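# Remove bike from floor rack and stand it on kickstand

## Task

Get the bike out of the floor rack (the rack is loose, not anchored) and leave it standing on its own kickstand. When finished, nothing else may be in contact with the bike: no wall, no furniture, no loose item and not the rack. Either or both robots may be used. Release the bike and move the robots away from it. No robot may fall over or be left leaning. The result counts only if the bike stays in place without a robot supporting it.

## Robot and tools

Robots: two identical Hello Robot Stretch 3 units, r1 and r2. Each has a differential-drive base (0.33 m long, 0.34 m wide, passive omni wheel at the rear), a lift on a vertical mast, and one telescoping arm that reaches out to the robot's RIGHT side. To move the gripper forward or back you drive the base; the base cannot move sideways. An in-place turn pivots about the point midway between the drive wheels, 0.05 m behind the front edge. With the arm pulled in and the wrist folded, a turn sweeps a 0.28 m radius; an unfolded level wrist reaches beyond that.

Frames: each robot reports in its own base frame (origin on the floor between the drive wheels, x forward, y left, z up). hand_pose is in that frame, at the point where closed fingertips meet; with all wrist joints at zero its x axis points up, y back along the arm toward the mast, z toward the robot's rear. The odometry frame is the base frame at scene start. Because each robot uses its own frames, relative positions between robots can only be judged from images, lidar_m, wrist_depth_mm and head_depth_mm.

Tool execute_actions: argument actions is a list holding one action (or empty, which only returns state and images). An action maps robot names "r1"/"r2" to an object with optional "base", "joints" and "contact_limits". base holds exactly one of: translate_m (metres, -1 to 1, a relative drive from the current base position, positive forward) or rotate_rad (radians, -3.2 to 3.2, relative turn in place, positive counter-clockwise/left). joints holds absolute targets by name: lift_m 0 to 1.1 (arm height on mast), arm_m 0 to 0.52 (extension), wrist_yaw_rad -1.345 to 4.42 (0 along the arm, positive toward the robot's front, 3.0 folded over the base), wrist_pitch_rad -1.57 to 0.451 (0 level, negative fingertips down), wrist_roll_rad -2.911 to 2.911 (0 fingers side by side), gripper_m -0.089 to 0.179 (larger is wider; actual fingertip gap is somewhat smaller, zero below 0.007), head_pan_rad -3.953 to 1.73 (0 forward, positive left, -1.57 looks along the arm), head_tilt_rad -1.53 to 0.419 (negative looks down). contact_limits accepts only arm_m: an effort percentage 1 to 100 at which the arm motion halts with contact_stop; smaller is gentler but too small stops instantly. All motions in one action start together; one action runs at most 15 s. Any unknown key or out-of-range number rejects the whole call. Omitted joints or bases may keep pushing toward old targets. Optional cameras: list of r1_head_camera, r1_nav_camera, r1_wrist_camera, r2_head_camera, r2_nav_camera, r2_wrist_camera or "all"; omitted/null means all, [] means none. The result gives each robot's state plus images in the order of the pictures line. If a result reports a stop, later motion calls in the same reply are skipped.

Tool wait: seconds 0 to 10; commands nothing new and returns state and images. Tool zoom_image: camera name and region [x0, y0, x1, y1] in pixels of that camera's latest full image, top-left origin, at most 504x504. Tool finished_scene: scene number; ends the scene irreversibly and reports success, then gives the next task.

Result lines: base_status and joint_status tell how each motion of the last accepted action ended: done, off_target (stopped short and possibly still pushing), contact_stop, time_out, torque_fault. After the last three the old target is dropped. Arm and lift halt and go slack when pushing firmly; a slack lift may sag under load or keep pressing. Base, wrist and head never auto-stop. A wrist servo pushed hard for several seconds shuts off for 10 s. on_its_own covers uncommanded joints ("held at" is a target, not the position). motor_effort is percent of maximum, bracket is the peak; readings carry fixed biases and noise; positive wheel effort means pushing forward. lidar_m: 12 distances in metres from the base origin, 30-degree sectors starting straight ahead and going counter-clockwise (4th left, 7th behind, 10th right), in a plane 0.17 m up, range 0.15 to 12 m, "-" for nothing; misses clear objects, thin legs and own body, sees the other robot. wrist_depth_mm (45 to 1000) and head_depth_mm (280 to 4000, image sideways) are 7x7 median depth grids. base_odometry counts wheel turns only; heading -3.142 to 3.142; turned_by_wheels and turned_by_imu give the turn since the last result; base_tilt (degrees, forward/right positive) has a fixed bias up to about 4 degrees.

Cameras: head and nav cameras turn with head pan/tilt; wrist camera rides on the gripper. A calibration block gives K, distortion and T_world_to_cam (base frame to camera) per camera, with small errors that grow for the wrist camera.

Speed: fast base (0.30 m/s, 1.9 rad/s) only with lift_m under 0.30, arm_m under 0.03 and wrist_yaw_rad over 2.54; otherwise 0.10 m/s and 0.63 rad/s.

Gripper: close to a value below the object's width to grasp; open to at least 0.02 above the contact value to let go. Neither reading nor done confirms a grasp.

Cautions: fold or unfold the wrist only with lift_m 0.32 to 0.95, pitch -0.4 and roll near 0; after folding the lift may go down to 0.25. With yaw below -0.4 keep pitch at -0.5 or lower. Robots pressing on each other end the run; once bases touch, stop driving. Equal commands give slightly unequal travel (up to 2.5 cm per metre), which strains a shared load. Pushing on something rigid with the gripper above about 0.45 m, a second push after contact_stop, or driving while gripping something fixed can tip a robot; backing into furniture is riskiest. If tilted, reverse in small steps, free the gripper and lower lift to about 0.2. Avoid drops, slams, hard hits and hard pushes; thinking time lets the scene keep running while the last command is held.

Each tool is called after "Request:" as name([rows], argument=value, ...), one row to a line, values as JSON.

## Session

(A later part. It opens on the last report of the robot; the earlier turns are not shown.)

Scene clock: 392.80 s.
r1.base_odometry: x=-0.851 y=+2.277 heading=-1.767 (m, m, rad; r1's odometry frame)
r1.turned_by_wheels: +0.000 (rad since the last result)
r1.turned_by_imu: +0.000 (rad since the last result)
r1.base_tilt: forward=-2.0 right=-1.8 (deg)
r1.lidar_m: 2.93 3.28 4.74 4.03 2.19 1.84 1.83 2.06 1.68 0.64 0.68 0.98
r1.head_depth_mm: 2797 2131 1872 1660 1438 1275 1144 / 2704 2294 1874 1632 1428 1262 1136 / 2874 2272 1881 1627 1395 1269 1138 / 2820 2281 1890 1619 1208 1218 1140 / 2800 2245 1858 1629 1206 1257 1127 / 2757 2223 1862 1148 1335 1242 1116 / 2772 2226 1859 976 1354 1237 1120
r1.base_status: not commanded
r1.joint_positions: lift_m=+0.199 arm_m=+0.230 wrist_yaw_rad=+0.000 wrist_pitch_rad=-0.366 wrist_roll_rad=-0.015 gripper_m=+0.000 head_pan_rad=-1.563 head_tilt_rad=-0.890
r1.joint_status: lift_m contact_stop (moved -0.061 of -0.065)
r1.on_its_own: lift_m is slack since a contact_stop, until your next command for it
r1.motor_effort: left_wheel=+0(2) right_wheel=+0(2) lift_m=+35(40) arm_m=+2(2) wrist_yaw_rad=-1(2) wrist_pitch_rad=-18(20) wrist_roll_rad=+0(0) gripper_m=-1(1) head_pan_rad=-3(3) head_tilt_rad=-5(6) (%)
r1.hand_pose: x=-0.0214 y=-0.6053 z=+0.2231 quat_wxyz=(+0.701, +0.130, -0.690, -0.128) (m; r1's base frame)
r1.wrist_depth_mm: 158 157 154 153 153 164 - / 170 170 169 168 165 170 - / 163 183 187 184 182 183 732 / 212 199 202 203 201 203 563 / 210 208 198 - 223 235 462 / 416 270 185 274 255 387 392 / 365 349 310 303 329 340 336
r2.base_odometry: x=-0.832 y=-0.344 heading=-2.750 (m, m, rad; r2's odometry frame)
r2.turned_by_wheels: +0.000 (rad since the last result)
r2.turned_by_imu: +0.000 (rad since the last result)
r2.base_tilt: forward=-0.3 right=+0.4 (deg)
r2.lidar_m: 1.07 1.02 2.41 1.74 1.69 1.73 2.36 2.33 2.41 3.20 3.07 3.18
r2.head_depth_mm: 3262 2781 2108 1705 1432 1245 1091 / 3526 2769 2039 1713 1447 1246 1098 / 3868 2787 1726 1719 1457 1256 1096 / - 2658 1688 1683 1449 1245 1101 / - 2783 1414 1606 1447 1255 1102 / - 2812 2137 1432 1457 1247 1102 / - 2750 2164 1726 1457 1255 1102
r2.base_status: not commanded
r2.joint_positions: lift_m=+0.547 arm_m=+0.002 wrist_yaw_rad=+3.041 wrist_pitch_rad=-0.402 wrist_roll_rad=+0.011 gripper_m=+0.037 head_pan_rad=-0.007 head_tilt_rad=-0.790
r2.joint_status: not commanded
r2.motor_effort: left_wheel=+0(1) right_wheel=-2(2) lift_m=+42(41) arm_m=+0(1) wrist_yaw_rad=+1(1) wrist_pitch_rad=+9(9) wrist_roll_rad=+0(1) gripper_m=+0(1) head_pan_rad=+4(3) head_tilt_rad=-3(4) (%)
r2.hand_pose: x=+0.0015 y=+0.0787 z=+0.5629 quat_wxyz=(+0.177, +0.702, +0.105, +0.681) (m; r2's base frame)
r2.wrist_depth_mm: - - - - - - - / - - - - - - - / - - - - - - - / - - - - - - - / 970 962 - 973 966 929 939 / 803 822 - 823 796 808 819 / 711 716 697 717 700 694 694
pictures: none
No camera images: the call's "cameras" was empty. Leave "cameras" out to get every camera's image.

Request:
execute_actions([
  {"r1":{"joints":{"lift_m":0.195,"wrist_pitch_rad":-0.8,"arm_m":0.245}}},
], cameras=["r1_wrist_camera","r1_head_camera"])

Scene clock: 399.53 s.
r1.base_odometry: x=-0.851 y=+2.277 heading=-1.768 (m, m, rad; r1's odometry frame)
r1.turned_by_wheels: +0.000 (rad since the last result)
r1.turned_by_imu: -0.013 (rad since the last result)
r1.base_tilt: forward=-2.0 right=-1.9 (deg)
r1.lidar_m: 2.93 3.29 4.72 4.10 2.20 1.84 1.83 2.05 1.68 0.56 0.68 0.95
r1.head_depth_mm: 2810 2167 1882 1627 1423 1266 1134 / 2647 1992 1860 1625 1431 1266 1141 / 2839 2261 1899 1620 1416 1267 1130 / 2782 2235 1865 1604 1267 1216 1137 / 2767 2233 1884 1601 1194 1254 1120 / 2771 2221 1851 1279 1201 1249 1118 / 2719 2217 1844 958 1348 1237 1124
r1.base_status: not commanded
r1.joint_positions: lift_m=+0.201 arm_m=+0.245 wrist_yaw_rad=-0.008 wrist_pitch_rad=-0.776 wrist_roll_rad=-0.015 gripper_m=+0.000 head_pan_rad=-1.566 head_tilt_rad=-0.894
r1.joint_status: lift_m contact_stop (moved +0.002 of -0.004); the others done
r1.on_its_own: lift_m is slack since a contact_stop, until your next command for it (your +0.195 is given up)
r1.motor_effort: left_wheel=-4(11) right_wheel=+7(29) lift_m=+35(34) arm_m=+0(7) wrist_yaw_rad=+8(7) wrist_pitch_rad=-9(91) wrist_roll_rad=+0(0) gripper_m=-2(2) head_pan_rad=-1(2) head_tilt_rad=-3(6) (%)
r1.hand_pose: x=-0.0229 y=-0.5560 z=+0.1429 quat_wxyz=(+0.659, +0.267, -0.650, -0.268) (m; r1's base frame)
r1.wrist_depth_mm: 166 145 164 165 165 166 507 / 163 163 186 194 194 215 430 / 225 234 233 234 234 385 379 / 153 267 297 297 343 346 342 / 326 151 310 - 317 314 311 / 301 297 150 284 289 286 284 / 275 271 269 269 267 264 261
r2.base_odometry: x=-0.832 y=-0.344 heading=-2.750 (m, m, rad; r2's odometry frame)
r2.turned_by_wheels: +0.000 (rad since the last result)
r2.turned_by_imu: +0.001 (rad since the last result)
r2.base_tilt: forward=-0.4 right=+0.4 (deg)
r2.lidar_m: 1.07 1.03 2.41 1.74 1.68 1.73 2.35 2.33 2.41 3.20 3.06 3.17
r2.head_depth_mm: 3335 2760 2091 1710 1437 1239 1096 / 3550 2800 2056 1703 1434 1246 1100 / 3938 2766 1713 1724 1454 1255 1105 / - 2642 1719 1674 1453 1251 1099 / - 2761 1430 1596 1456 1257 1107 / - 2812 2150 1435 1461 1254 1105 / - 2857 2169 1701 1463 1261 1099
r2.base_status: not commanded
r2.joint_positions: lift_m=+0.547 arm_m=+0.002 wrist_yaw_rad=+3.041 wrist_pitch_rad=-0.402 wrist_roll_rad=+0.011 gripper_m=+0.037 head_pan_rad=-0.007 head_tilt_rad=-0.790
r2.joint_status: not commanded
r2.motor_effort: left_wheel=+0(1) right_wheel=-2(2) lift_m=+41(42) arm_m=-1(1) wrist_yaw_rad=+0(0) wrist_pitch_rad=+9(9) wrist_roll_rad=+0(0) gripper_m=+0(0) head_pan_rad=+4(4) head_tilt_rad=-4(4) (%)
r2.hand_pose: x=+0.0015 y=+0.0787 z=+0.5629 quat_wxyz=(+0.177, +0.702, +0.105, +0.681) (m; r2's base frame)
r2.wrist_depth_mm: - - - - - - - / - - - - - - - / - - - - - - - / - - - - - - - / 965 973 - 954 949 943 931 / 802 796 - 807 803 807 789 / 698 701 700 704 695 697 703
pictures: r1_head_camera (sideways: a quarter turn clockwise sets it upright), r1_wrist_camera
camera_calibration (this result's frames):
r1_head_camera: T_world_to_cam=[[-0.0163044, 0.785637, -0.618473, 0.825598], [0.999111, -0.0112532, -0.0406338, 0.0498636], [-0.0388832, -0.618585, -0.784755, 0.98097], [0, 0, 0, 1]] pos_world=[0.00178492, -0.0412457, 1.28246]
r1_wrist_camera: T_world_to_cam=[[-0.999517, 0.0292562, -0.0105003, -0.000714656], [0.0301572, 0.83087, -0.555649, 0.57353], [-0.00753178, -0.555697, -0.831351, -0.0190185], [0, 0, 0, 1]] pos_world=[-0.0181536, -0.487076, 0.302862]
Images, in order (width x height): r1_head_camera 896x504, r1_wrist_camera 644x364.

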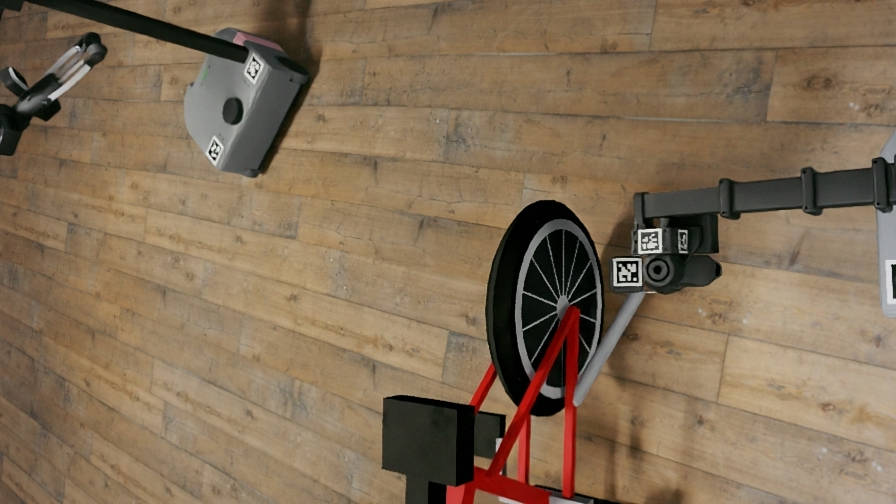

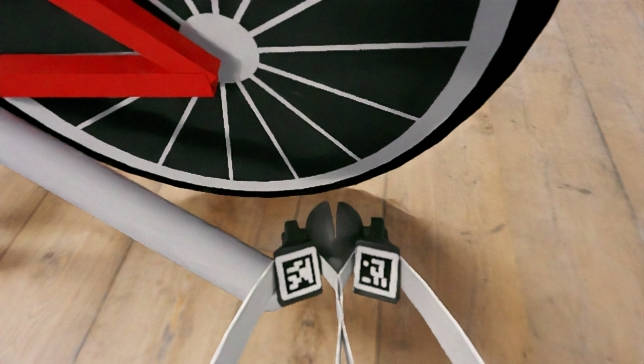

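Request:
execute_actions([
  {"r1":{"base":{"translate_m":0.05},"joints":{"wrist_yaw_rad":0.1}}},
], cameras=["r1_wrist_camera","r1_head_camera"])

Scene clock: 405.60 s.
r1.base_odometry: x=-0.861 y=+2.228 heading=-1.768 (m, m, rad; r1's odometry frame)
r1.turned_by_wheels: +0.000 (rad since the last result)
r1.turned_by_imu: +0.000 (rad since the last result)
r1.base_tilt: forward=-1.9 right=-1.9 (deg)
r1.lidar_m: 2.88 3.21 4.70 4.23 2.27 1.89 1.88 2.11 0.66 0.57 0.85 0.96
r1.head_depth_mm: 2670 2122 1851 1633 1425 1268 1145 / 2764 1985 1886 1627 1422 1261 1138 / 2835 2263 1880 1623 1362 1262 1138 / 2814 2239 1862 1618 1209 1217 1142 / 2752 2205 1863 1613 1201 1246 1128 / 2733 2229 1867 955 1350 1244 1128 / 2754 2204 1850 1007 1333 1244 1115
r1.base_status: done
r1.joint_positions: lift_m=+0.201 arm_m=+0.245 wrist_yaw_rad=+0.088 wrist_pitch_rad=-0.797 wrist_roll_rad=-0.015 gripper_m=+0.000 head_pan_rad=-1.566 head_tilt_rad=-0.894
r1.joint_status: all done
r1.on_its_own: lift_m is slack since a contact_stop, until your next command for it (your +0.195 is given up)
r1.motor_effort: left_wheel=-3(8) right_wheel=+5(20) lift_m=+35(35) arm_m=+0(1) wrist_yaw_rad=+11(22) wrist_pitch_rad=-1(9) wrist_roll_rad=+0(0) gripper_m=-3(4) head_pan_rad=-1(1) head_tilt_rad=-4(3) (%)
r1.hand_pose: x=-0.0073 y=-0.5512 z=+0.1395 quat_wxyz=(+0.668, +0.305, -0.634, -0.243) (m; r1's base frame)
r1.wrist_depth_mm: 165 164 167 152 169 163 159 / 398 209 213 204 196 190 185 / 386 160 259 247 238 228 364 / 355 340 342 321 308 337 335 / 319 317 157 - 310 309 306 / 295 290 287 279 283 285 281 / 271 270 269 152 264 263 258
r2.base_odometry: x=-0.832 y=-0.344 heading=-2.750 (m, m, rad; r2's odometry frame)
r2.turned_by_wheels: +0.000 (rad since the last result)
r2.turned_by_imu: +0.001 (rad since the last result)
r2.base_tilt: forward=-0.4 right=+0.4 (deg)
r2.lidar_m: 1.07 1.03 2.40 1.74 1.69 1.73 2.36 2.33 2.41 3.20 3.06 3.17
r2.head_depth_mm: 3313 2738 2106 1702 1446 1250 1096 / 3593 2793 2041 1718 1440 1248 1099 / 3847 2770 1741 1716 1450 1252 1104 / - 2685 1727 1684 1438 1244 1103 / - 2797 1411 1591 1451 1257 1099 / - 2830 2141 1436 1464 1253 1099 / - 2790 1885 1739 1465 1258 1109
r2.base_status: not commanded
r2.joint_positions: lift_m=+0.547 arm_m=+0.002 wrist_yaw_rad=+3.041 wrist_pitch_rad=-0.402 wrist_roll_rad=+0.011 gripper_m=+0.037 head_pan_rad=-0.007 head_tilt_rad=-0.790
r2.joint_status: not commanded
r2.motor_effort: left_wheel=+0(0) right_wheel=-1(1) lift_m=+42(42) arm_m=-1(1) wrist_yaw_rad=+0(1) wrist_pitch_rad=+9(9) wrist_roll_rad=+0(0) gripper_m=+0(0) head_pan_rad=+4(4) head_tilt_rad=-4(4) (%)
r2.hand_pose: x=+0.0015 y=+0.0787 z=+0.5629 quat_wxyz=(+0.177, +0.702, +0.105, +0.681) (m; r2's base frame)
r2.wrist_depth_mm: - - - - - - - / - - - - - - - / - - - - - - - / - - - - - - - / 961 960 - 952 941 940 924 / 804 821 - 798 819 804 796 / 708 716 711 706 694 700 693
pictures: r1_head_camera (sideways: a quarter turn clockwise sets it upright), r1_wrist_camera
camera_calibration (this result's frames):
r1_head_camera: T_world_to_cam=[[-0.0163043, 0.785637, -0.618472, 0.825598], [0.999111, -0.0112534, -0.0406338, 0.0498636], [-0.0388834, -0.618585, -0.784755, 0.98097], [0, 0, 0, 1]] pos_world=[0.00178491, -0.0412457, 1.28246]
r1_wrist_camera: T_world_to_cam=[[-0.997727, -0.066639, -0.010047, -0.0382206], [-0.0507741, 0.841329, -0.538133, 0.569929], [0.0443135, -0.5364, -0.8428, -0.00649805], [0, 0, 0, 1]] pos_world=[-0.00890808, -0.48553, 0.300837]
Images, in order (width x height): r1_head_camera 896x504, r1_wrist_camera 644x364.

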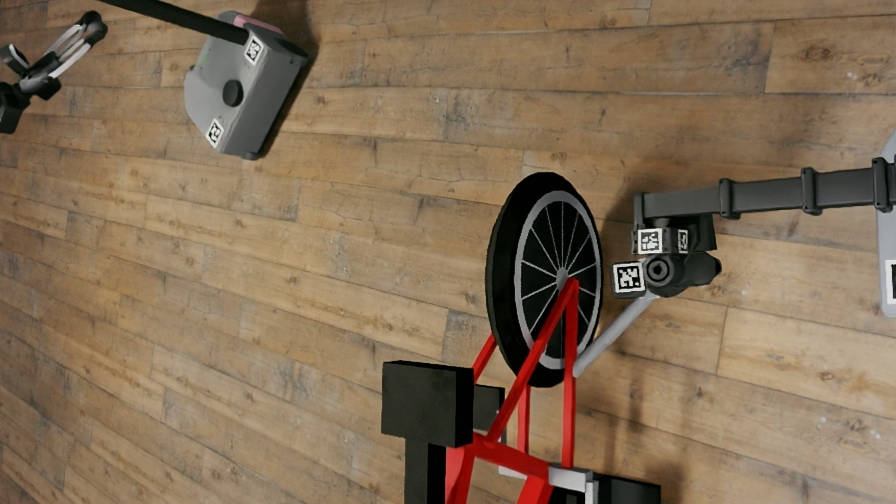

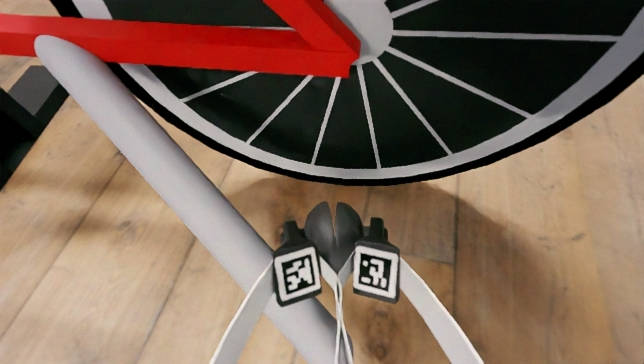

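Working. Continue.

Request:
execute_actions([
  {"r1":{"base":{"translate_m":0.07}}},
], cameras=["r1_wrist_camera","r1_head_camera"])

Scene clock: 410.20 s.
r1.base_odometry: x=-0.875 y=+2.159 heading=-1.768 (m, m, rad; r1's odometry frame)
r1.turned_by_wheels: +0.000 (rad since the last result)
r1.turned_by_imu: +0.000 (rad since the last result)
r1.base_tilt: forward=-2.0 right=-1.9 (deg)
r1.lidar_m: 2.80 3.15 4.68 4.40 2.35 1.96 1.95 2.18 0.66 0.58 0.81 0.96
r1.head_depth_mm: 2618 2278 1870 1637 1435 1272 1136 / 2881 2262 1906 1629 1421 1268 1143 / 2854 2251 1906 1607 1269 1262 1139 / 2795 2251 1880 1605 1212 1225 1141 / 2762 2222 1843 1154 1238 1236 1132 / 2730 2215 1864 1017 1378 1249 1120 / 2744 2220 1853 1497 1195 1245 1124
r1.base_status: done
r1.joint_positions: lift_m=+0.201 arm_m=+0.245 wrist_yaw_rad=+0.097 wrist_pitch_rad=-0.807 wrist_roll_rad=-0.015 gripper_m=+0.000 head_pan_rad=-1.566 head_tilt_rad=-0.894
r1.joint_status: not commanded
r1.on_its_own: lift_m is slack since a contact_stop, until your next command for it (your +0.195 is given up)
r1.motor_effort: left_wheel=+0(5) right_wheel=+0(10) lift_m=+35(35) arm_m=+0(1) wrist_yaw_rad=+3(11) wrist_pitch_rad=+2(3) wrist_roll_rad=+0(0) gripper_m=-1(2) head_pan_rad=-2(2) head_tilt_rad=-4(4) (%)
r1.hand_pose: x=-0.0061 y=-0.5491 z=+0.1379 quat_wxyz=(+0.668, +0.311, -0.631, -0.244) (m; r1's base frame)
r1.wrist_depth_mm: 165 163 161 157 157 156 162 / 343 417 210 210 202 197 189 / 373 378 372 258 244 235 227 / 336 338 346 339 310 323 330 / 318 174 315 - 308 307 305 / 295 178 291 279 282 281 280 / 269 260 267 263 263 261 260
r2.base_odometry: x=-0.832 y=-0.344 heading=-2.750 (m, m, rad; r2's odometry frame)
r2.turned_by_wheels: +0.000 (rad since the last result)
r2.turned_by_imu: +0.001 (rad since the last result)
r2.base_tilt: forward=-0.4 right=+0.5 (deg)
r2.lidar_m: 1.08 1.03 2.40 1.75 1.69 1.73 2.36 2.33 2.41 3.20 3.07 3.19
r2.head_depth_mm: 3393 2719 2087 1720 1441 1240 1090 / 3636 2767 2077 1707 1448 1240 1101 / 3918 2762 1735 1721 1449 1247 1100 / - 2679 1709 1674 1446 1259 1103 / - 2805 1419 1595 1441 1255 1099 / - 2784 2146 1435 1460 1248 1105 / - 2766 1818 1722 1461 1260 1102
r2.base_status: not commanded
r2.joint_positions: lift_m=+0.547 arm_m=+0.002 wrist_yaw_rad=+3.041 wrist_pitch_rad=-0.402 wrist_roll_rad=+0.011 gripper_m=+0.037 head_pan_rad=-0.007 head_tilt_rad=-0.790
r2.joint_status: not commanded
r2.motor_effort: left_wheel=+1(1) right_wheel=-2(2) lift_m=+42(41) arm_m=-1(1) wrist_yaw_rad=+0(0) wrist_pitch_rad=+9(9) wrist_roll_rad=+0(0) gripper_m=-1(1) head_pan_rad=+4(4) head_tilt_rad=-3(4) (%)
r2.hand_pose: x=+0.0015 y=+0.0787 z=+0.5629 quat_wxyz=(+0.177, +0.702, +0.105, +0.681) (m; r2's base frame)
r2.wrist_depth_mm: - - - - - - - / - - - - - - - / - - - - - - - / - - - - - - - / 975 939 - 949 963 942 936 / 796 806 - 808 793 798 793 / 718 704 687 706 708 699 697
pictures: r1_head_camera (sideways: a quarter turn clockwise sets it upright), r1_wrist_camera
camera_calibration (this result's frames):
r1_head_camera: T_world_to_cam=[[-0.0163043, 0.785637, -0.618472, 0.825598], [0.999111, -0.0112534, -0.0406338, 0.0498636], [-0.0388834, -0.618585, -0.784755, 0.980971], [0, 0, 0, 1]] pos_world=[0.00178491, -0.0412457, 1.28246]
r1_wrist_camera: T_world_to_cam=[[-0.997124, -0.0751428, -0.00982825, -0.0415977], [-0.0585577, 0.846298, -0.529482, 0.568762], [0.0481043, -0.527383, -0.848265, -0.00104559], [0, 0, 0, 1]] pos_world=[-0.00812243, -0.485019, 0.299853]
Images, in order (width x height): r1_head_camera 896x504, r1_wrist_camera 644x364.

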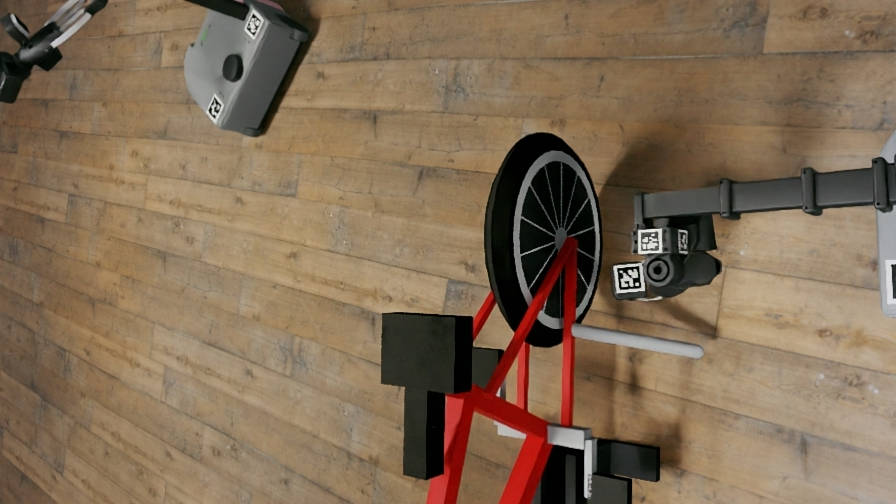

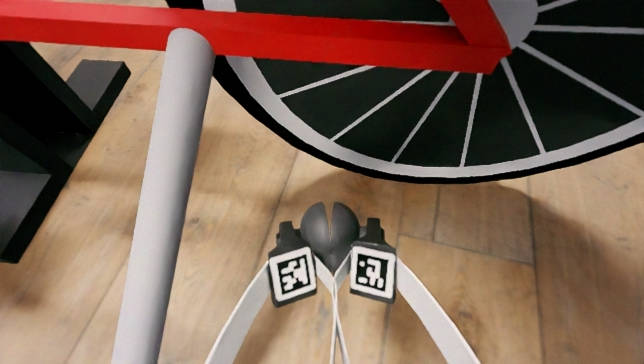

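Request:
execute_actions([
  {"r1":{"joints":{"arm_m":0.0,"wrist_yaw_rad":0}},"r2":{"base":{"rotate_rad":-0.545}}},
], cameras=[])

Request:
execute_actions([
  {"r1":{"joints":{"lift_m":0.5,"wrist_pitch_rad":-0.6}},"r2":{"base":{"translate_m":0.71}}},
], cameras=[])

Request:
execute_actions([
  {"r1":{"base":{"translate_m":0.7}},"r2":{"base":{"rotate_rad":2.78},"joints":{"head_pan_rad":-1.57,"head_tilt_rad":-0.85,"lift_m":0.8}}},
], cameras=["r1_head_camera","r2_head_camera","r2_nav_camera"])

Scene clock: 429.93 s.
r1.base_odometry: x=-0.875 y=+2.159 heading=-1.768 (m, m, rad; r1's odometry frame)
r1.turned_by_wheels: +0.000 (rad since the last result)
r1.turned_by_imu: +0.001 (rad since the last result)
r1.base_tilt: forward=-1.9 right=-1.8 (deg)
r1.lidar_m: 2.81 3.15 4.71 4.40 2.35 1.96 1.95 2.17 0.66 0.58 0.81 0.96
r1.head_depth_mm: 2678 2303 1823 1631 1431 1270 1146 / 2858 2281 1891 1629 1420 1264 1128 / 2846 2244 1884 1623 1269 1268 1151 / 2811 2238 1891 1623 1213 1262 1165 / 2772 2222 1862 1156 1254 1243 1125 / 2715 2236 1856 1013 1382 1254 1121 / 2734 2208 1855 1511 1185 1242 1119
r1.base_status: not commanded
r1.joint_positions: lift_m=+0.201 arm_m=+0.003 wrist_yaw_rad=+0.002 wrist_pitch_rad=-0.808 wrist_roll_rad=-0.015 gripper_m=+0.000 head_pan_rad=-1.566 head_tilt_rad=-0.894
r1.joint_status: all done
joint sent to its limit — the command would take r1.arm_m past its lower limit, so that joint was sent only as far as its limit.
r1.on_its_own: lift_m is slack since a contact_stop, until your next command for it (your +0.195 is given up)
r1.motor_effort: left_wheel=+0(0) right_wheel=-1(1) lift_m=+35(35) arm_m=-2(5) wrist_yaw_rad=-3(2) wrist_pitch_rad=+3(3) wrist_roll_rad=+0(0) gripper_m=-2(1) head_pan_rad=-2(1) head_tilt_rad=-3(4) (%)
r1.hand_pose: x=-0.0212 y=-0.3078 z=+0.1377 quat_wxyz=(+0.655, +0.281, -0.645, -0.275) (m; r1's base frame)
r1.wrist_depth_mm: 421 476 473 459 453 474 468 / 427 434 418 431 418 417 408 / 394 386 382 379 376 373 371 / 350 346 348 341 338 335 333 / 322 319 316 - 310 304 302 / 292 290 290 280 281 282 280 / 272 272 268 267 264 261 257
r2.base_odometry: x=-0.832 y=-0.344 heading=+2.988 (m, m, rad; r2's odometry frame)
r2.turned_by_wheels: -0.545 (rad since the last result)
r2.turned_by_imu: -0.542 (rad since the last result)
r2.base_tilt: forward=-0.4 right=+0.5 (deg)
r2.lidar_m: 3.16 1.08 1.03 2.44 1.76 1.67 1.72 2.31 2.33 2.40 3.21 3.06
r2.head_depth_mm: 2563 2733 2083 1706 1436 1248 1093 / 2684 2740 2103 1714 1441 1248 1097 / 2789 2775 2121 1719 1439 1246 1098 / 2946 2772 2130 1720 1448 1246 1103 / 3128 2771 2112 1715 1442 1255 1101 / 3242 2800 2168 1735 1458 1264 1106 / 3408 2821 1681 1666 1456 1256 1102
r2.base_status: done
r2.joint_positions: lift_m=+0.547 arm_m=+0.002 wrist_yaw_rad=+3.041 wrist_pitch_rad=-0.402 wrist_roll_rad=+0.011 gripper_m=+0.037 head_pan_rad=-0.007 head_tilt_rad=-0.790
r2.joint_status: not commanded
r2.motor_effort: left_wheel=+1(3) right_wheel=-2(6) lift_m=+42(41) arm_m=-1(0) wrist_yaw_rad=-1(0) wrist_pitch_rad=+9(9) wrist_roll_rad=+0(0) gripper_m=-1(0) head_pan_rad=+4(4) head_tilt_rad=-4(3) (%)
r2.hand_pose: x=+0.0015 y=+0.0787 z=+0.5629 quat_wxyz=(+0.177, +0.702, +0.105, +0.681) (m; r2's base frame)
r2.wrist_depth_mm: - - - - - - - / - - - - - - - / - - - - - - 962 / - - - - - - - / 942 948 - 953 957 940 940 / 805 804 - 807 804 802 793 / 710 715 713 705 712 690 692
pictures: none
No camera images: the call's "cameras" was empty. Leave "cameras" out to get every camera's image.

Scene clock: 438.00 s.
r1.base_odometry: x=-0.875 y=+2.159 heading=-1.768 (m, m, rad; r1's odometry frame)
r1.turned_by_wheels: +0.000 (rad since the last result)
r1.turned_by_imu: +0.001 (rad since the last result)
r1.base_tilt: forward=-2.0 right=-1.9 (deg)
r1.lidar_m: 2.80 3.15 4.68 4.37 2.35 1.95 1.95 2.17 0.67 0.58 0.81 0.96
r1.head_depth_mm: 2844 2272 1912 1621 1432 1270 1145 / 2848 2275 1889 1626 1421 1267 1153 / 2733 2249 1901 1618 1263 1269 - / 1205 2123 1719 1608 1212 1305 - / 2508 2173 1737 1152 1253 1244 1130 / 2757 2234 1855 1011 1378 1243 1133 / 2761 2202 1852 1509 1194 1242 1116
r1.base_status: not commanded
r1.joint_positions: lift_m=+0.500 arm_m=+0.003 wrist_yaw_rad=+0.002 wrist_pitch_rad=-0.621 wrist_roll_rad=-0.015 gripper_m=+0.000 head_pan_rad=-1.566 head_tilt_rad=-0.894
r1.joint_status: all done
r1.motor_effort: left_wheel=+0(0) right_wheel=-1(1) lift_m=+43(46) arm_m=-2(3) wrist_yaw_rad=-2(2) wrist_pitch_rad=+8(9) wrist_roll_rad=-1(1) gripper_m=-2(1) head_pan_rad=-2(2) head_tilt_rad=-3(3) (%)
r1.hand_pose: x=-0.0211 y=-0.3426 z=+0.4698 quat_wxyz=(+0.679, +0.218, -0.668, -0.214) (m; r1's base frame)
r1.wrist_depth_mm: - 393 - - - - - / - - 512 536 - - - / 548 566 636 501 511 918 907 / 609 603 775 571 590 811 775 / 698 688 726 - 696 694 697 / 645 644 631 596 625 623 615 / 589 582 570 566 565 562 554
r2.base_odometry: x=-1.534 y=-0.235 heading=+2.989 (m, m, rad; r2's odometry frame)
r2.turned_by_wheels: +0.000 (rad since the last result)
r2.turned_by_imu: +0.005 (rad since the last result)
r2.base_tilt: forward=-0.3 right=+0.5 (deg)
r2.lidar_m: 2.53 0.82 0.74 0.74 2.40 2.30 2.37 2.78 2.66 2.75 2.57 2.45
r2.head_depth_mm: 2033 2309 2102 1694 1445 1244 1094 / 2136 2428 2101 1722 1443 1240 1098 / 2250 2514 2128 1727 1450 1242 1097 / 2358 2591 2130 1726 1450 1249 1103 / 2493 2725 2125 1719 1453 1245 1106 / 2597 2820 2123 1727 1454 1254 1106 / 2797 2832 2158 1746 1364 1252 1107
r2.base_status: done
r2.joint_positions: lift_m=+0.547 arm_m=+0.002 wrist_yaw_rad=+3.041 wrist_pitch_rad=-0.402 wrist_roll_rad=+0.011 gripper_m=+0.037 head_pan_rad=-0.007 head_tilt_rad=-0.790
r2.joint_status: not commanded
r2.motor_effort: left_wheel=+1(5) right_wheel=-1(3) lift_m=+41(41) arm_m=-1(1) wrist_yaw_rad=+0(1) wrist_pitch_rad=+9(9) wrist_roll_rad=+0(0) gripper_m=-1(1) head_pan_rad=+3(4) head_tilt_rad=-4(4) (%)
r2.hand_pose: x=+0.0015 y=+0.0787 z=+0.5629 quat_wxyz=(+0.177, +0.702, +0.105, +0.681) (m; r2's base frame)
r2.wrist_depth_mm: - - - - 695 - - / - - - - - - - / - - - 881 - 837 751 / - - - 994 953 871 805 / 958 947 - 943 975 912 851 / 834 816 - 808 808 825 788 / 717 710 693 710 689 704 701
pictures: none
No camera images: the call's "cameras" was empty. Leave "cameras" out to get every camera's image.

Scene clock: 445.97 s.
r1.base_odometry: x=-1.012 y=+1.473 heading=-1.768 (m, m, rad; r1's odometry frame)
r1.turned_by_wheels: +0.000 (rad since the last result)
r1.turned_by_imu: -0.002 (rad since the last result)
r1.base_tilt: forward=-2.0 right=-1.8 (deg)
r1.lidar_m: 2.13 2.38 3.84 4.55 3.17 2.64 2.64 0.84 0.69 0.68 2.54 2.13
r1.head_depth_mm: 2696 2215 1699 1286 1358 1274 1140 / 2859 2254 1734 1130 1323 1264 1156 / 2850 2254 1848 1520 1294 1257 - / 2812 2291 1872 1613 1283 1297 - / 2783 2226 1856 1612 1283 1254 1119 / 2775 2235 1868 1600 1408 1245 1125 / 2761 2200 1856 1595 1406 1246 1117
r1.base_status: done
r1.joint_positions: lift_m=+0.500 arm_m=+0.003 wrist_yaw_rad=+0.002 wrist_pitch_rad=-0.621 wrist_roll_rad=-0.015 gripper_m=+0.000 head_pan_rad=-1.566 head_tilt_rad=-0.894
r1.joint_status: not commanded
r1.motor_effort: left_wheel=+1(7) right_wheel=-1(3) lift_m=+43(43) arm_m=-2(2) wrist_yaw_rad=-3(1) wrist_pitch_rad=+8(8) wrist_roll_rad=+0(0) gripper_m=-1(2) head_pan_rad=-2(1) head_tilt_rad=-3(3) (%)
r1.hand_pose: x=-0.0211 y=-0.3426 z=+0.4698 quat_wxyz=(+0.679, +0.218, -0.668, -0.214) (m; r1's base frame)
r1.wrist_depth_mm: - - - - - - - / - - - 493 473 - - / - 995 931 539 529 840 605 / 852 827 814 621 611 609 641 / 737 722 705 - 674 673 682 / 647 656 635 603 616 626 620 / 583 592 562 560 564 559 556
r2.base_odometry: x=-1.534 y=-0.235 heading=-0.515 (m, m, rad; r2's odometry frame)
r2.turned_by_wheels: +2.780 (rad since the last result)
r2.turned_by_imu: +2.773 (rad since the last result)
r2.base_tilt: forward=-0.4 right=+0.5 (deg)
r2.lidar_m: 2.29 2.48 2.70 2.66 2.88 2.50 2.44 2.66 0.82 0.74 0.76 2.32
r2.head_depth_mm: 3184 1323 1913 1209 1387 - 1070 / 1381 2439 1736 1248 1388 1174 1105 / 3393 2468 1882 1341 1382 - - / 3397 2496 1978 1113 1383 - 1106 / 3435 2519 1990 1210 1366 1188 1095 / 3401 2551 1989 1653 1355 1237 1098 / 3449 2565 2023 1659 1420 1244 1087
r2.base_status: done
r2.joint_positions: lift_m=+0.799 arm_m=+0.002 wrist_yaw_rad=+3.041 wrist_pitch_rad=-0.402 wrist_roll_rad=+0.011 gripper_m=+0.037 head_pan_rad=-1.563 head_tilt_rad=-0.839
r2.joint_status: all done
r2.motor_effort: left_wheel=-2(6) right_wheel=+4(9) lift_m=+58(61) arm_m=-1(1) wrist_yaw_rad=+0(1) wrist_pitch_rad=+9(9) wrist_roll_rad=+0(0) gripper_m=-1(0) head_pan_rad=-4(43) head_tilt_rad=-3(7) (%)
r2.hand_pose: x=+0.0014 y=+0.0787 z=+0.8157 quat_wxyz=(+0.177, +0.702, +0.106, +0.681) (m; r2's base frame)
r2.wrist_depth_mm: - - - - - - - / - - - - - - - / - - - - - - - / - - - - - - - / - - - - - - - / - - - - - - - / 979 970 967 959 948 978 956
pictures: r1_head_camera (sideways: a quarter turn clockwise sets it upright), r2_head_camera (sideways: a quarter turn clockwise sets it upright), r2_nav_camera (sideways: a quarter turn counterclockwise sets it upright)
camera_calibration (this result's frames):
r1_head_camera: T_world_to_cam=[[-0.0163043, 0.785638, -0.618472, 0.825597], [0.999111, -0.0112534, -0.0406338, 0.0498636], [-0.0388834, -0.618585, -0.784755, 0.980971], [0, 0, 0, 1]] pos_world=[0.00178491, -0.0412457, 1.28246]
r2_head_camera: T_world_to_cam=[[0.0441796, 0.771385, -0.634834, 0.842868], [0.999016, -0.0365364, 0.0251286, -0.034707], [-0.00381076, -0.635319, -0.77224, 0.966134], [0, 0, 0, 1]] pos_world=[0.00111701, -0.0376399, 1.28204]
r2_nav_camera: T_world_to_cam=[[0.0435421, -0.7691, 0.637643, -0.795611], [-0.998618, -0.052299, 0.00511075, 0.0526911], [0.0294174, -0.636985, -0.770315, 0.959149], [0, 0, 0, 1]] pos_world=[0.0590453, 0.00181451, 1.24589]
Images, in order (width x height): r1_head_camera 896x504, r2_head_camera 896x504, r2_nav_camera 672x504.

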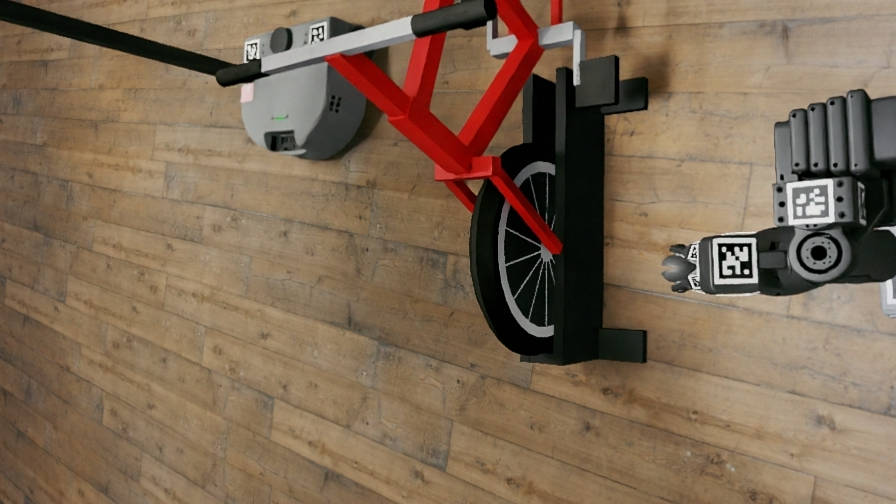

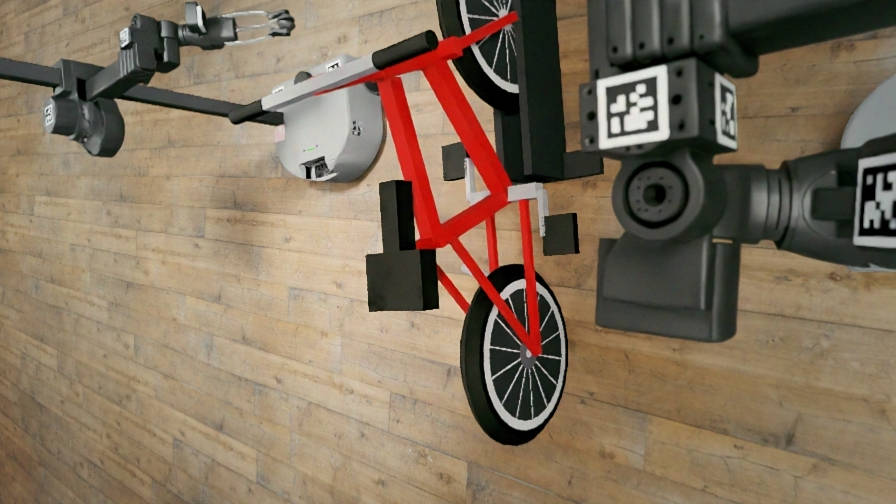

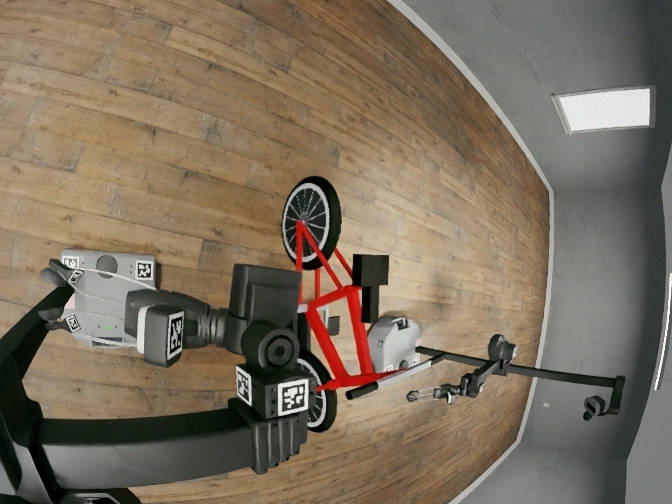

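Request:
execute_actions([
  {"r2":{"joints":{"wrist_yaw_rad":0,"gripper_m":0.12}}},
], cameras=[])

Request:
execute_actions([
  {"r2":{"joints":{"wrist_pitch_rad":0,"lift_m":0.33,"arm_m":0.1}}},
], cameras=["r2_head_camera","r2_wrist_camera"])

Scene clock: 472.37 s.
r1.base_odometry: x=-1.012 y=+1.473 heading=-1.768 (m, m, rad; r1's odometry frame)
r1.turned_by_wheels: +0.000 (rad since the last result)
r1.turned_by_imu: +0.001 (rad since the last result)
r1.base_tilt: forward=-1.9 right=-1.9 (deg)
r1.lidar_m: 2.13 2.38 3.87 4.56 3.16 2.64 2.63 0.84 0.70 0.68 2.54 2.13
r1.head_depth_mm: 2692 2219 1718 1280 1358 1265 1141 / 2869 2309 1740 1129 1320 1257 1156 / 2785 2257 1850 1529 1290 1259 - / 2794 2257 1876 1608 1298 1289 - / 2772 2233 1858 1594 1282 1257 1129 / 2770 2217 1865 1592 1398 1246 1125 / 2748 2201 1859 1592 1387 1240 1121
r1.base_status: not commanded
r1.joint_positions: lift_m=+0.500 arm_m=+0.003 wrist_yaw_rad=+0.002 wrist_pitch_rad=-0.621 wrist_roll_rad=-0.015 gripper_m=+0.000 head_pan_rad=-1.566 head_tilt_rad=-0.894
r1.joint_status: not commanded
r1.motor_effort: left_wheel=+1(1) right_wheel=-1(1) lift_m=+43(43) arm_m=-2(3) wrist_yaw_rad=-2(1) wrist_pitch_rad=+8(7) wrist_roll_rad=+0(0) gripper_m=-2(2) head_pan_rad=-2(2) head_tilt_rad=-3(3) (%)
r1.hand_pose: x=-0.0211 y=-0.3426 z=+0.4698 quat_wxyz=(+0.679, +0.218, -0.668, -0.214) (m; r1's base frame)
r1.wrist_depth_mm: - - - - - - - / - - - 492 485 - - / - 961 915 539 536 852 606 / 868 833 819 622 618 610 661 / 732 730 702 - 685 673 687 / 656 645 658 601 620 613 611 / 579 572 583 564 568 556 549
r2.base_odometry: x=-1.534 y=-0.235 heading=-0.515 (m, m, rad; r2's odometry frame)
r2.turned_by_wheels: +0.000 (rad since the last result)
r2.turned_by_imu: +0.001 (rad since the last result)
r2.base_tilt: forward=-0.3 right=+0.5 (deg)
r2.lidar_m: 2.30 2.48 2.69 2.66 2.87 2.50 2.45 2.66 0.83 0.74 0.76 2.32
r2.head_depth_mm: 3188 1332 1911 1208 1386 - 1060 / 1381 2405 1746 1242 1394 - 1086 / 3325 2494 1877 1320 - - 1108 / 3366 2515 2002 1111 1364 1225 1105 / 3422 2543 1988 1226 1360 1233 1094 / 3398 2534 2005 1657 1355 1238 1094 / 3378 2539 2003 1663 1420 1232 1092
r2.base_status: not commanded
r2.joint_positions: lift_m=+0.799 arm_m=+0.002 wrist_yaw_rad=+0.003 wrist_pitch_rad=-0.402 wrist_roll_rad=+0.011 gripper_m=+0.120 head_pan_rad=-1.563 head_tilt_rad=-0.839
r2.joint_status: all done
r2.motor_effort: left_wheel=-2(2) right_wheel=+4(3) lift_m=+58(59) arm_m=+0(1) wrist_yaw_rad=-1(3) wrist_pitch_rad=+9(9) wrist_roll_rad=+0(0) gripper_m=-1(86) head_pan_rad=-4(3) head_tilt_rad=-4(4) (%)
r2.hand_pose: x=-0.0209 y=-0.3730 z=+0.8157 quat_wxyz=(+0.690, +0.142, -0.696, -0.141) (m; r2's base frame)
r2.wrist_depth_mm: - - - - - - - / - - - - - - - / - - - - - - - / - - - 650 - 663 - / - - - 719 - - - / - - 757 887 855 821 - / 983 947 894 805 904 918 946
pictures: none
No camera images: the call's "cameras" was empty. Leave "cameras" out to get every camera's image.

Scene clock: 477.47 s.
r1.base_odometry: x=-1.012 y=+1.473 heading=-1.768 (m, m, rad; r1's odometry frame)
r1.turned_by_wheels: +0.000 (rad since the last result)
r1.turned_by_imu: +0.001 (rad since the last result)
r1.base_tilt: forward=-2.0 right=-1.9 (deg)
r1.lidar_m: 2.12 2.37 3.85 4.54 3.17 2.63 2.63 0.84 0.69 0.68 2.54 2.14
r1.head_depth_mm: 1512 1419 1681 1283 1356 1264 1145 / 2870 2212 1739 1132 1325 1266 1162 / 2827 2238 1830 1518 1287 1263 - / 2785 2241 1881 1611 1281 1301 - / 2767 2242 1873 1606 1290 1251 1126 / 2760 2231 1841 1598 1406 1242 1123 / 2692 2209 1847 1593 1390 1246 1122
r1.base_status: not commanded
r1.joint_positions: lift_m=+0.500 arm_m=+0.003 wrist_yaw_rad=+0.002 wrist_pitch_rad=-0.621 wrist_roll_rad=-0.015 gripper_m=+0.000 head_pan_rad=-1.566 head_tilt_rad=-0.894
r1.joint_status: not commanded
r1.motor_effort: left_wheel=+1(0) right_wheel=-2(1) lift_m=+43(43) arm_m=-2(2) wrist_yaw_rad=-3(2) wrist_pitch_rad=+8(8) wrist_roll_rad=+0(0) gripper_m=-2(2) head_pan_rad=-2(1) head_tilt_rad=-3(4) (%)
r1.hand_pose: x=-0.0211 y=-0.3426 z=+0.4698 quat_wxyz=(+0.679, +0.218, -0.668, -0.214) (m; r1's base frame)
r1.wrist_depth_mm: - - - - - - - / - - - 499 484 - - / - 992 939 540 543 864 606 / 830 819 794 615 620 600 651 / 731 733 702 - 690 666 689 / 650 643 632 608 624 617 602 / 585 584 577 559 557 552 549
r2.base_odometry: x=-1.534 y=-0.235 heading=-0.515 (m, m, rad; r2's odometry frame)
r2.turned_by_wheels: +0.000 (rad since the last result)
r2.turned_by_imu: +0.001 (rad since the last result)
r2.base_tilt: forward=-0.4 right=+0.5 (deg)
r2.lidar_m: 2.29 2.48 2.69 2.66 2.87 2.49 2.45 2.66 0.83 0.74 0.76 2.33
r2.head_depth_mm: 3218 1328 1922 1211 1354 1220 1092 / 1380 2370 1739 1246 1345 1233 1102 / 3332 2479 1886 1349 1351 1271 1107 / 3451 2514 1989 1114 1323 1212 1108 / 3447 2535 1985 1207 1352 1232 1087 / 3367 2498 1992 1670 1362 1238 1091 / 3451 2541 2025 1650 1410 1228 1093
r2.base_status: not commanded
r2.joint_positions: lift_m=+0.331 arm_m=+0.100 wrist_yaw_rad=+0.002 wrist_pitch_rad=-0.023 wrist_roll_rad=+0.011 gripper_m=+0.120 head_pan_rad=-1.563 head_tilt_rad=-0.839
r2.joint_status: all done
r2.motor_effort: left_wheel=-2(2) right_wheel=+4(4) lift_m=+23(54) arm_m=+3(3) wrist_yaw_rad=-2(2) wrist_pitch_rad=+12(13) wrist_roll_rad=+0(0) gripper_m=-1(1) head_pan_rad=-3(3) head_tilt_rad=-4(4) (%)
r2.hand_pose: x=-0.0210 y=-0.5003 z=+0.4394 quat_wxyz=(+0.704, +0.009, -0.711, -0.008) (m; r2's base frame)
r2.wrist_depth_mm: - - - - - 900 - / - - 342 387 - 406 - / - - - - - - - / - - - 472 - - 438 / - 419 434 - - - 453 / 423 - 441 907 469 476 471 / 438 441 448 465 456 501 477
pictures: r2_head_camera (sideways: a quarter turn clockwise sets it upright), r2_wrist_camera
camera_calibration (this result's frames):
r2_head_camera: T_world_to_cam=[[0.0441824, 0.771385, -0.634833, 0.842867], [0.999016, -0.0365401, 0.0251285, -0.0347069], [-0.00381311, -0.635319, -0.77224, 0.966134], [0, 0, 0, 1]] pos_world=[0.00111687, -0.0376398, 1.28204]
r2_wrist_camera: T_world_to_cam=[[-0.999099, 0.033884, -0.0255582, 0.00144987], [0.0330419, 0.24302, -0.969458, 0.576399], [-0.026638, -0.969429, -0.243921, -0.20867], [0, 0, 0, 1]] pos_world=[-0.0231553, -0.342417, 0.507933]
Images, in order (width x height): r2_head_camera 896x504, r2_wrist_camera 644x364.

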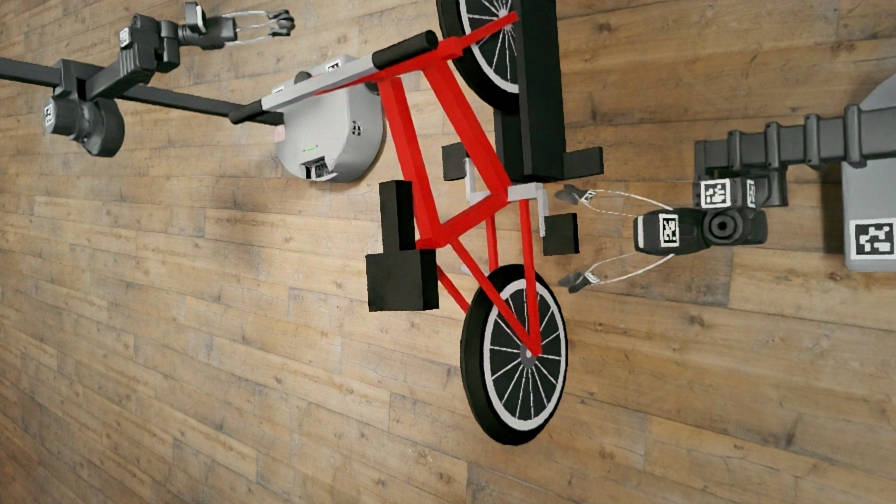

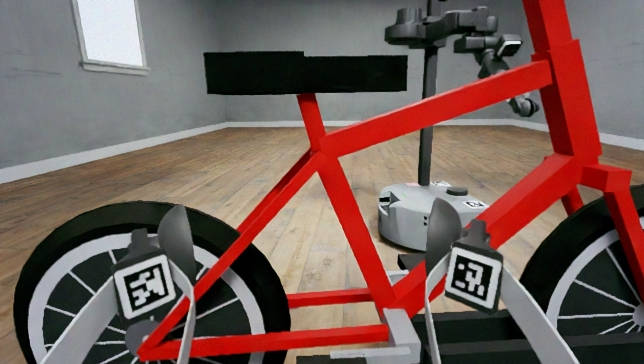

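Request:
execute_actions([
  {"r2":{"joints":{"lift_m":0.365,"arm_m":0.28,"gripper_m":0.09}}},
], cameras=["r2_head_camera","r2_wrist_camera"])

Scene clock: 487.57 s.
r1.base_odometry: x=-1.012 y=+1.473 heading=-1.768 (m, m, rad; r1's odometry frame)
r1.turned_by_wheels: +0.000 (rad since the last result)
r1.turned_by_imu: +0.001 (rad since the last result)
r1.base_tilt: forward=-1.9 right=-1.9 (deg)
r1.lidar_m: 2.13 2.38 3.85 4.55 3.16 2.64 2.63 0.84 0.70 0.68 2.54 2.13
r1.head_depth_mm: 1483 1645 1672 1288 1363 1268 1149 / 2858 2285 1722 1132 1324 1271 1153 / 2824 2250 1858 1529 1296 1259 - / 2804 2244 1853 1614 1280 1296 - / 2818 2252 1842 1601 1283 1250 1120 / 2736 2198 1869 1599 1403 1239 1120 / 2773 2237 1837 1592 1392 1242 1109
r1.base_status: not commanded
r1.joint_positions: lift_m=+0.500 arm_m=+0.003 wrist_yaw_rad=+0.002 wrist_pitch_rad=-0.621 wrist_roll_rad=-0.015 gripper_m=+0.000 head_pan_rad=-1.566 head_tilt_rad=-0.894
r1.joint_status: not commanded
r1.motor_effort: left_wheel=+1(1) right_wheel=-1(1) lift_m=+43(43) arm_m=-3(2) wrist_yaw_rad=-3(2) wrist_pitch_rad=+8(7) wrist_roll_rad=+0(0) gripper_m=-3(3) head_pan_rad=-1(2) head_tilt_rad=-4(3) (%)
r1.hand_pose: x=-0.0211 y=-0.3426 z=+0.4698 quat_wxyz=(+0.679, +0.218, -0.668, -0.214) (m; r1's base frame)
r1.wrist_depth_mm: - - - - - - - / - - - 495 479 - - / - 944 954 541 533 843 611 / 850 842 800 611 616 608 650 / 745 713 720 - 687 674 672 / 664 635 636 605 625 630 600 / 579 572 580 562 557 559 549
r2.base_odometry: x=-1.534 y=-0.235 heading=-0.515 (m, m, rad; r2's odometry frame)
r2.turned_by_wheels: +0.000 (rad since the last result)
r2.turned_by_imu: +0.001 (rad since the last result)
r2.base_tilt: forward=-0.3 right=+0.5 (deg)
r2.lidar_m: 2.29 2.48 2.70 2.66 2.88 2.50 2.45 2.67 0.82 0.74 0.76 2.32
r2.head_depth_mm: 3175 1322 1936 1198 1367 1225 1085 / 1382 2388 1770 1246 1342 1231 1107 / 3374 2489 1887 1344 1325 1219 1112 / 3414 2499 2008 1113 1357 1225 1112 / 3477 2547 1994 1213 1353 1231 1092 / 3435 2544 1999 1672 1362 1236 1096 / 3397 2529 2013 1662 1415 1237 1095
r2.base_status: not commanded
r2.joint_positions: lift_m=+0.364 arm_m=+0.280 wrist_yaw_rad=+0.002 wrist_pitch_rad=-0.022 wrist_roll_rad=+0.011 gripper_m=+0.090 head_pan_rad=-1.563 head_tilt_rad=-0.839
r2.joint_status: all done
r2.motor_effort: left_wheel=-2(2) right_wheel=+4(3) lift_m=+59(61) arm_m=+3(3) wrist_yaw_rad=-1(1) wrist_pitch_rad=+12(12) wrist_roll_rad=+0(0) gripper_m=-2(86) head_pan_rad=-4(3) head_tilt_rad=-4(4) (%)
r2.hand_pose: x=-0.0211 y=-0.6803 z=+0.4733 quat_wxyz=(+0.704, +0.009, -0.711, -0.008) (m; r2's base frame)
r2.wrist_depth_mm: - - - - 940 765 - / - 168 170 - 220 774 - / - 172 175 220 225 - 240 / - - - - 246 243 - / - - - 248 - - - / - - 902 256 923 896 905 / 254 269 315 732 470 466 285
pictures: r2_head_camera (sideways: a quarter turn clockwise sets it upright), r2_wrist_camera
camera_calibration (this result's frames):
r2_head_camera: T_world_to_cam=[[0.0441826, 0.771385, -0.634833, 0.842866], [0.999016, -0.0365404, 0.0251285, -0.0347069], [-0.00381327, -0.635318, -0.772241, 0.966134], [0, 0, 0, 1]] pos_world=[0.00111687, -0.0376398, 1.28204]
r2_wrist_camera: T_world_to_cam=[[-0.999085, 0.0342675, -0.025581, 0.00858797], [0.0331401, 0.242392, -0.969612, 0.652743], [-0.0270255, -0.969573, -0.243306, -0.375296], [0, 0, 0, 1]] pos_world=[-0.0231944, -0.522391, 0.541815]
Images, in order (width x height): r2_head_camera 896x504, r2_wrist_camera 644x364.

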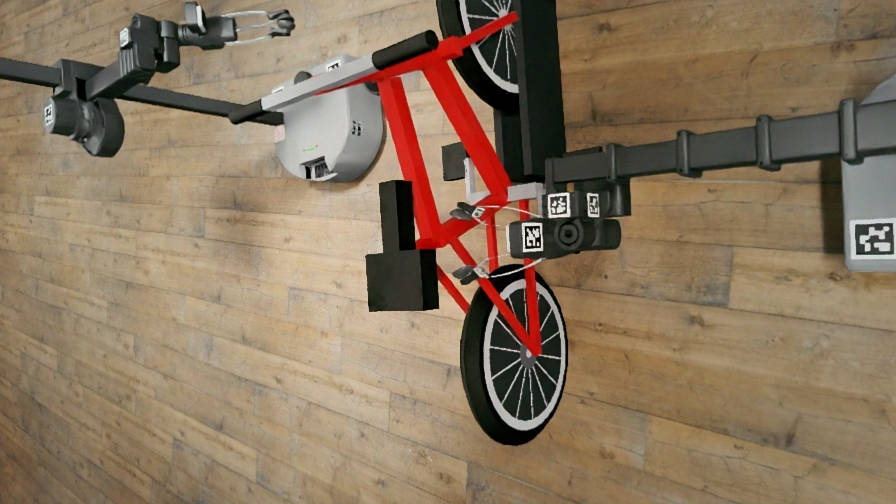

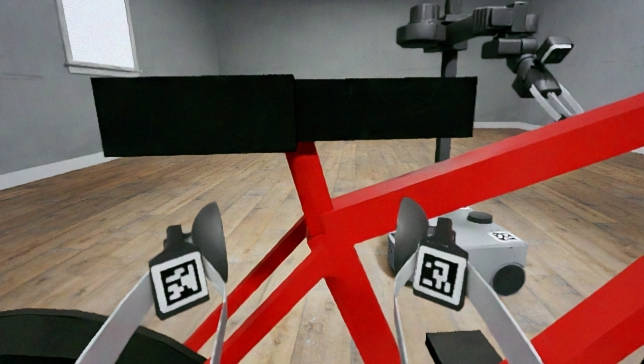

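Request:
execute_actions([
  {"r2":{"joints":{"lift_m":0.374,"arm_m":0.355}}},
], cameras=["r2_head_camera","r2_wrist_camera"])

Scene clock: 494.57 s.
r1.base_odometry: x=-1.012 y=+1.473 heading=-1.768 (m, m, rad; r1's odometry frame)
r1.turned_by_wheels: +0.000 (rad since the last result)
r1.turned_by_imu: +0.001 (rad since the last result)
r1.base_tilt: forward=-2.0 right=-1.8 (deg)
r1.lidar_m: 2.13 2.38 3.85 4.53 3.18 2.64 2.63 0.84 0.70 0.68 2.55 2.13
r1.head_depth_mm: 1466 1686 1668 1535 1361 1272 1144 / 2831 2263 1744 1129 1325 1266 1154 / 2838 2275 1867 1544 1288 1256 - / 2808 2254 1876 1616 1286 1299 - / 2790 2238 1853 1604 1277 1264 1123 / 2796 2217 1851 1589 1400 1254 1122 / 2741 2183 1853 1592 1388 1245 1116
r1.base_status: not commanded
r1.joint_positions: lift_m=+0.500 arm_m=+0.003 wrist_yaw_rad=+0.002 wrist_pitch_rad=-0.621 wrist_roll_rad=-0.015 gripper_m=+0.000 head_pan_rad=-1.566 head_tilt_rad=-0.894
r1.joint_status: not commanded
r1.motor_effort: left_wheel=+1(1) right_wheel=-1(1) lift_m=+43(43) arm_m=-2(2) wrist_yaw_rad=-2(2) wrist_pitch_rad=+8(9) wrist_roll_rad=+0(0) gripper_m=-3(2) head_pan_rad=-2(2) head_tilt_rad=-3(3) (%)
r1.hand_pose: x=-0.0211 y=-0.3426 z=+0.4698 quat_wxyz=(+0.679, +0.218, -0.668, -0.214) (m; r1's base frame)
r1.wrist_depth_mm: - - - - - - - / - - - 499 481 - - / - 975 916 535 538 874 606 / 842 849 798 631 621 603 646 / 766 715 694 - 671 669 684 / 656 642 641 614 625 626 609 / 584 568 572 577 570 560 541
r2.base_odometry: x=-1.534 y=-0.235 heading=-0.515 (m, m, rad; r2's odometry frame)
r2.turned_by_wheels: +0.000 (rad since the last result)
r2.turned_by_imu: +0.001 (rad since the last result)
r2.base_tilt: forward=-0.4 right=+0.5 (deg)
r2.lidar_m: 2.29 2.48 2.70 2.66 2.88 2.50 2.44 2.66 0.83 0.74 0.76 2.33
r2.head_depth_mm: 3218 1326 1921 1197 1366 1227 1084 / 1378 2395 1747 1247 1338 1217 1108 / 3313 2526 1866 1315 1351 1229 1113 / 3415 2510 1970 1042 1347 1235 1107 / 3407 2536 1972 1217 1349 1236 1096 / 3503 2522 1988 1657 1357 1237 1099 / 3480 2556 2021 1656 1416 1230 1096
r2.base_status: not commanded
r2.joint_positions: lift_m=+0.374 arm_m=+0.355 wrist_yaw_rad=+0.001 wrist_pitch_rad=+0.008 wrist_roll_rad=+0.008 gripper_m=+0.090 head_pan_rad=-1.563 head_tilt_rad=-0.840
r2.joint_status: all done
r2.motor_effort: left_wheel=-1(2) right_wheel=+1(3) lift_m=+55(60) arm_m=+4(10) wrist_yaw_rad=-1(3) wrist_pitch_rad=-3(12) wrist_roll_rad=+1(1) gripper_m=+0(1) head_pan_rad=-3(4) head_tilt_rad=-4(4) (%)
r2.hand_pose: x=-0.0211 y=-0.7560 z=+0.4902 quat_wxyz=(+0.705, -0.002, -0.710, +0.003) (m; r2's base frame)
r2.wrist_depth_mm: - - - - - 762 - / - - - - - - - / 104 104 106 152 154 156 - / 106 107 108 156 159 161 193 / - 110 112 - - 175 174 / - - - 176 176 485 - / 841 835 801 180 758 800 792
pictures: r2_head_camera (sideways: a quarter turn clockwise sets it upright), r2_wrist_camera
camera_calibration (this result's frames):
r2_head_camera: T_world_to_cam=[[0.0441817, 0.771494, -0.634701, 0.842694], [0.999016, -0.0365446, 0.0251209, -0.034697], [-0.00381422, -0.635186, -0.77235, 0.966276], [0, 0, 0, 1]] pos_world=[0.00111684, -0.0376364, 1.28203]
r2_wrist_camera: T_world_to_cam=[[-0.999142, 0.0338417, -0.0238804, 0.0103698], [0.0305584, 0.213102, -0.976552, 0.668605], [-0.0279593, -0.976444, -0.213953, -0.464206], [0, 0, 0, 1]] pos_world=[-0.0230495, -0.596103, 0.553857]
Images, in order (width x height): r2_head_camera 896x504, r2_wrist_camera 644x364.

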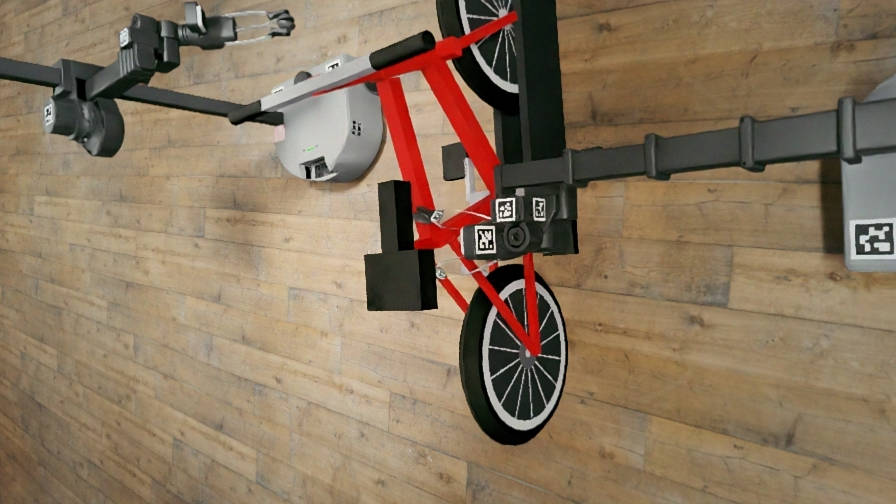

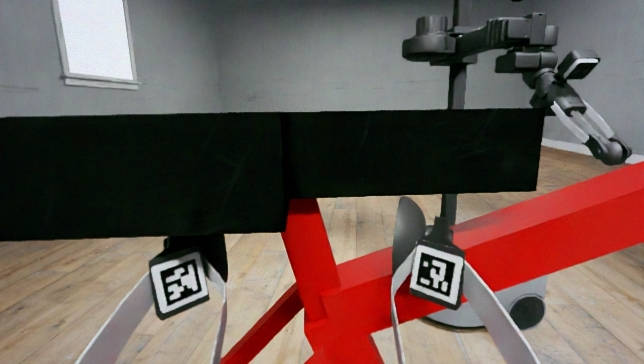

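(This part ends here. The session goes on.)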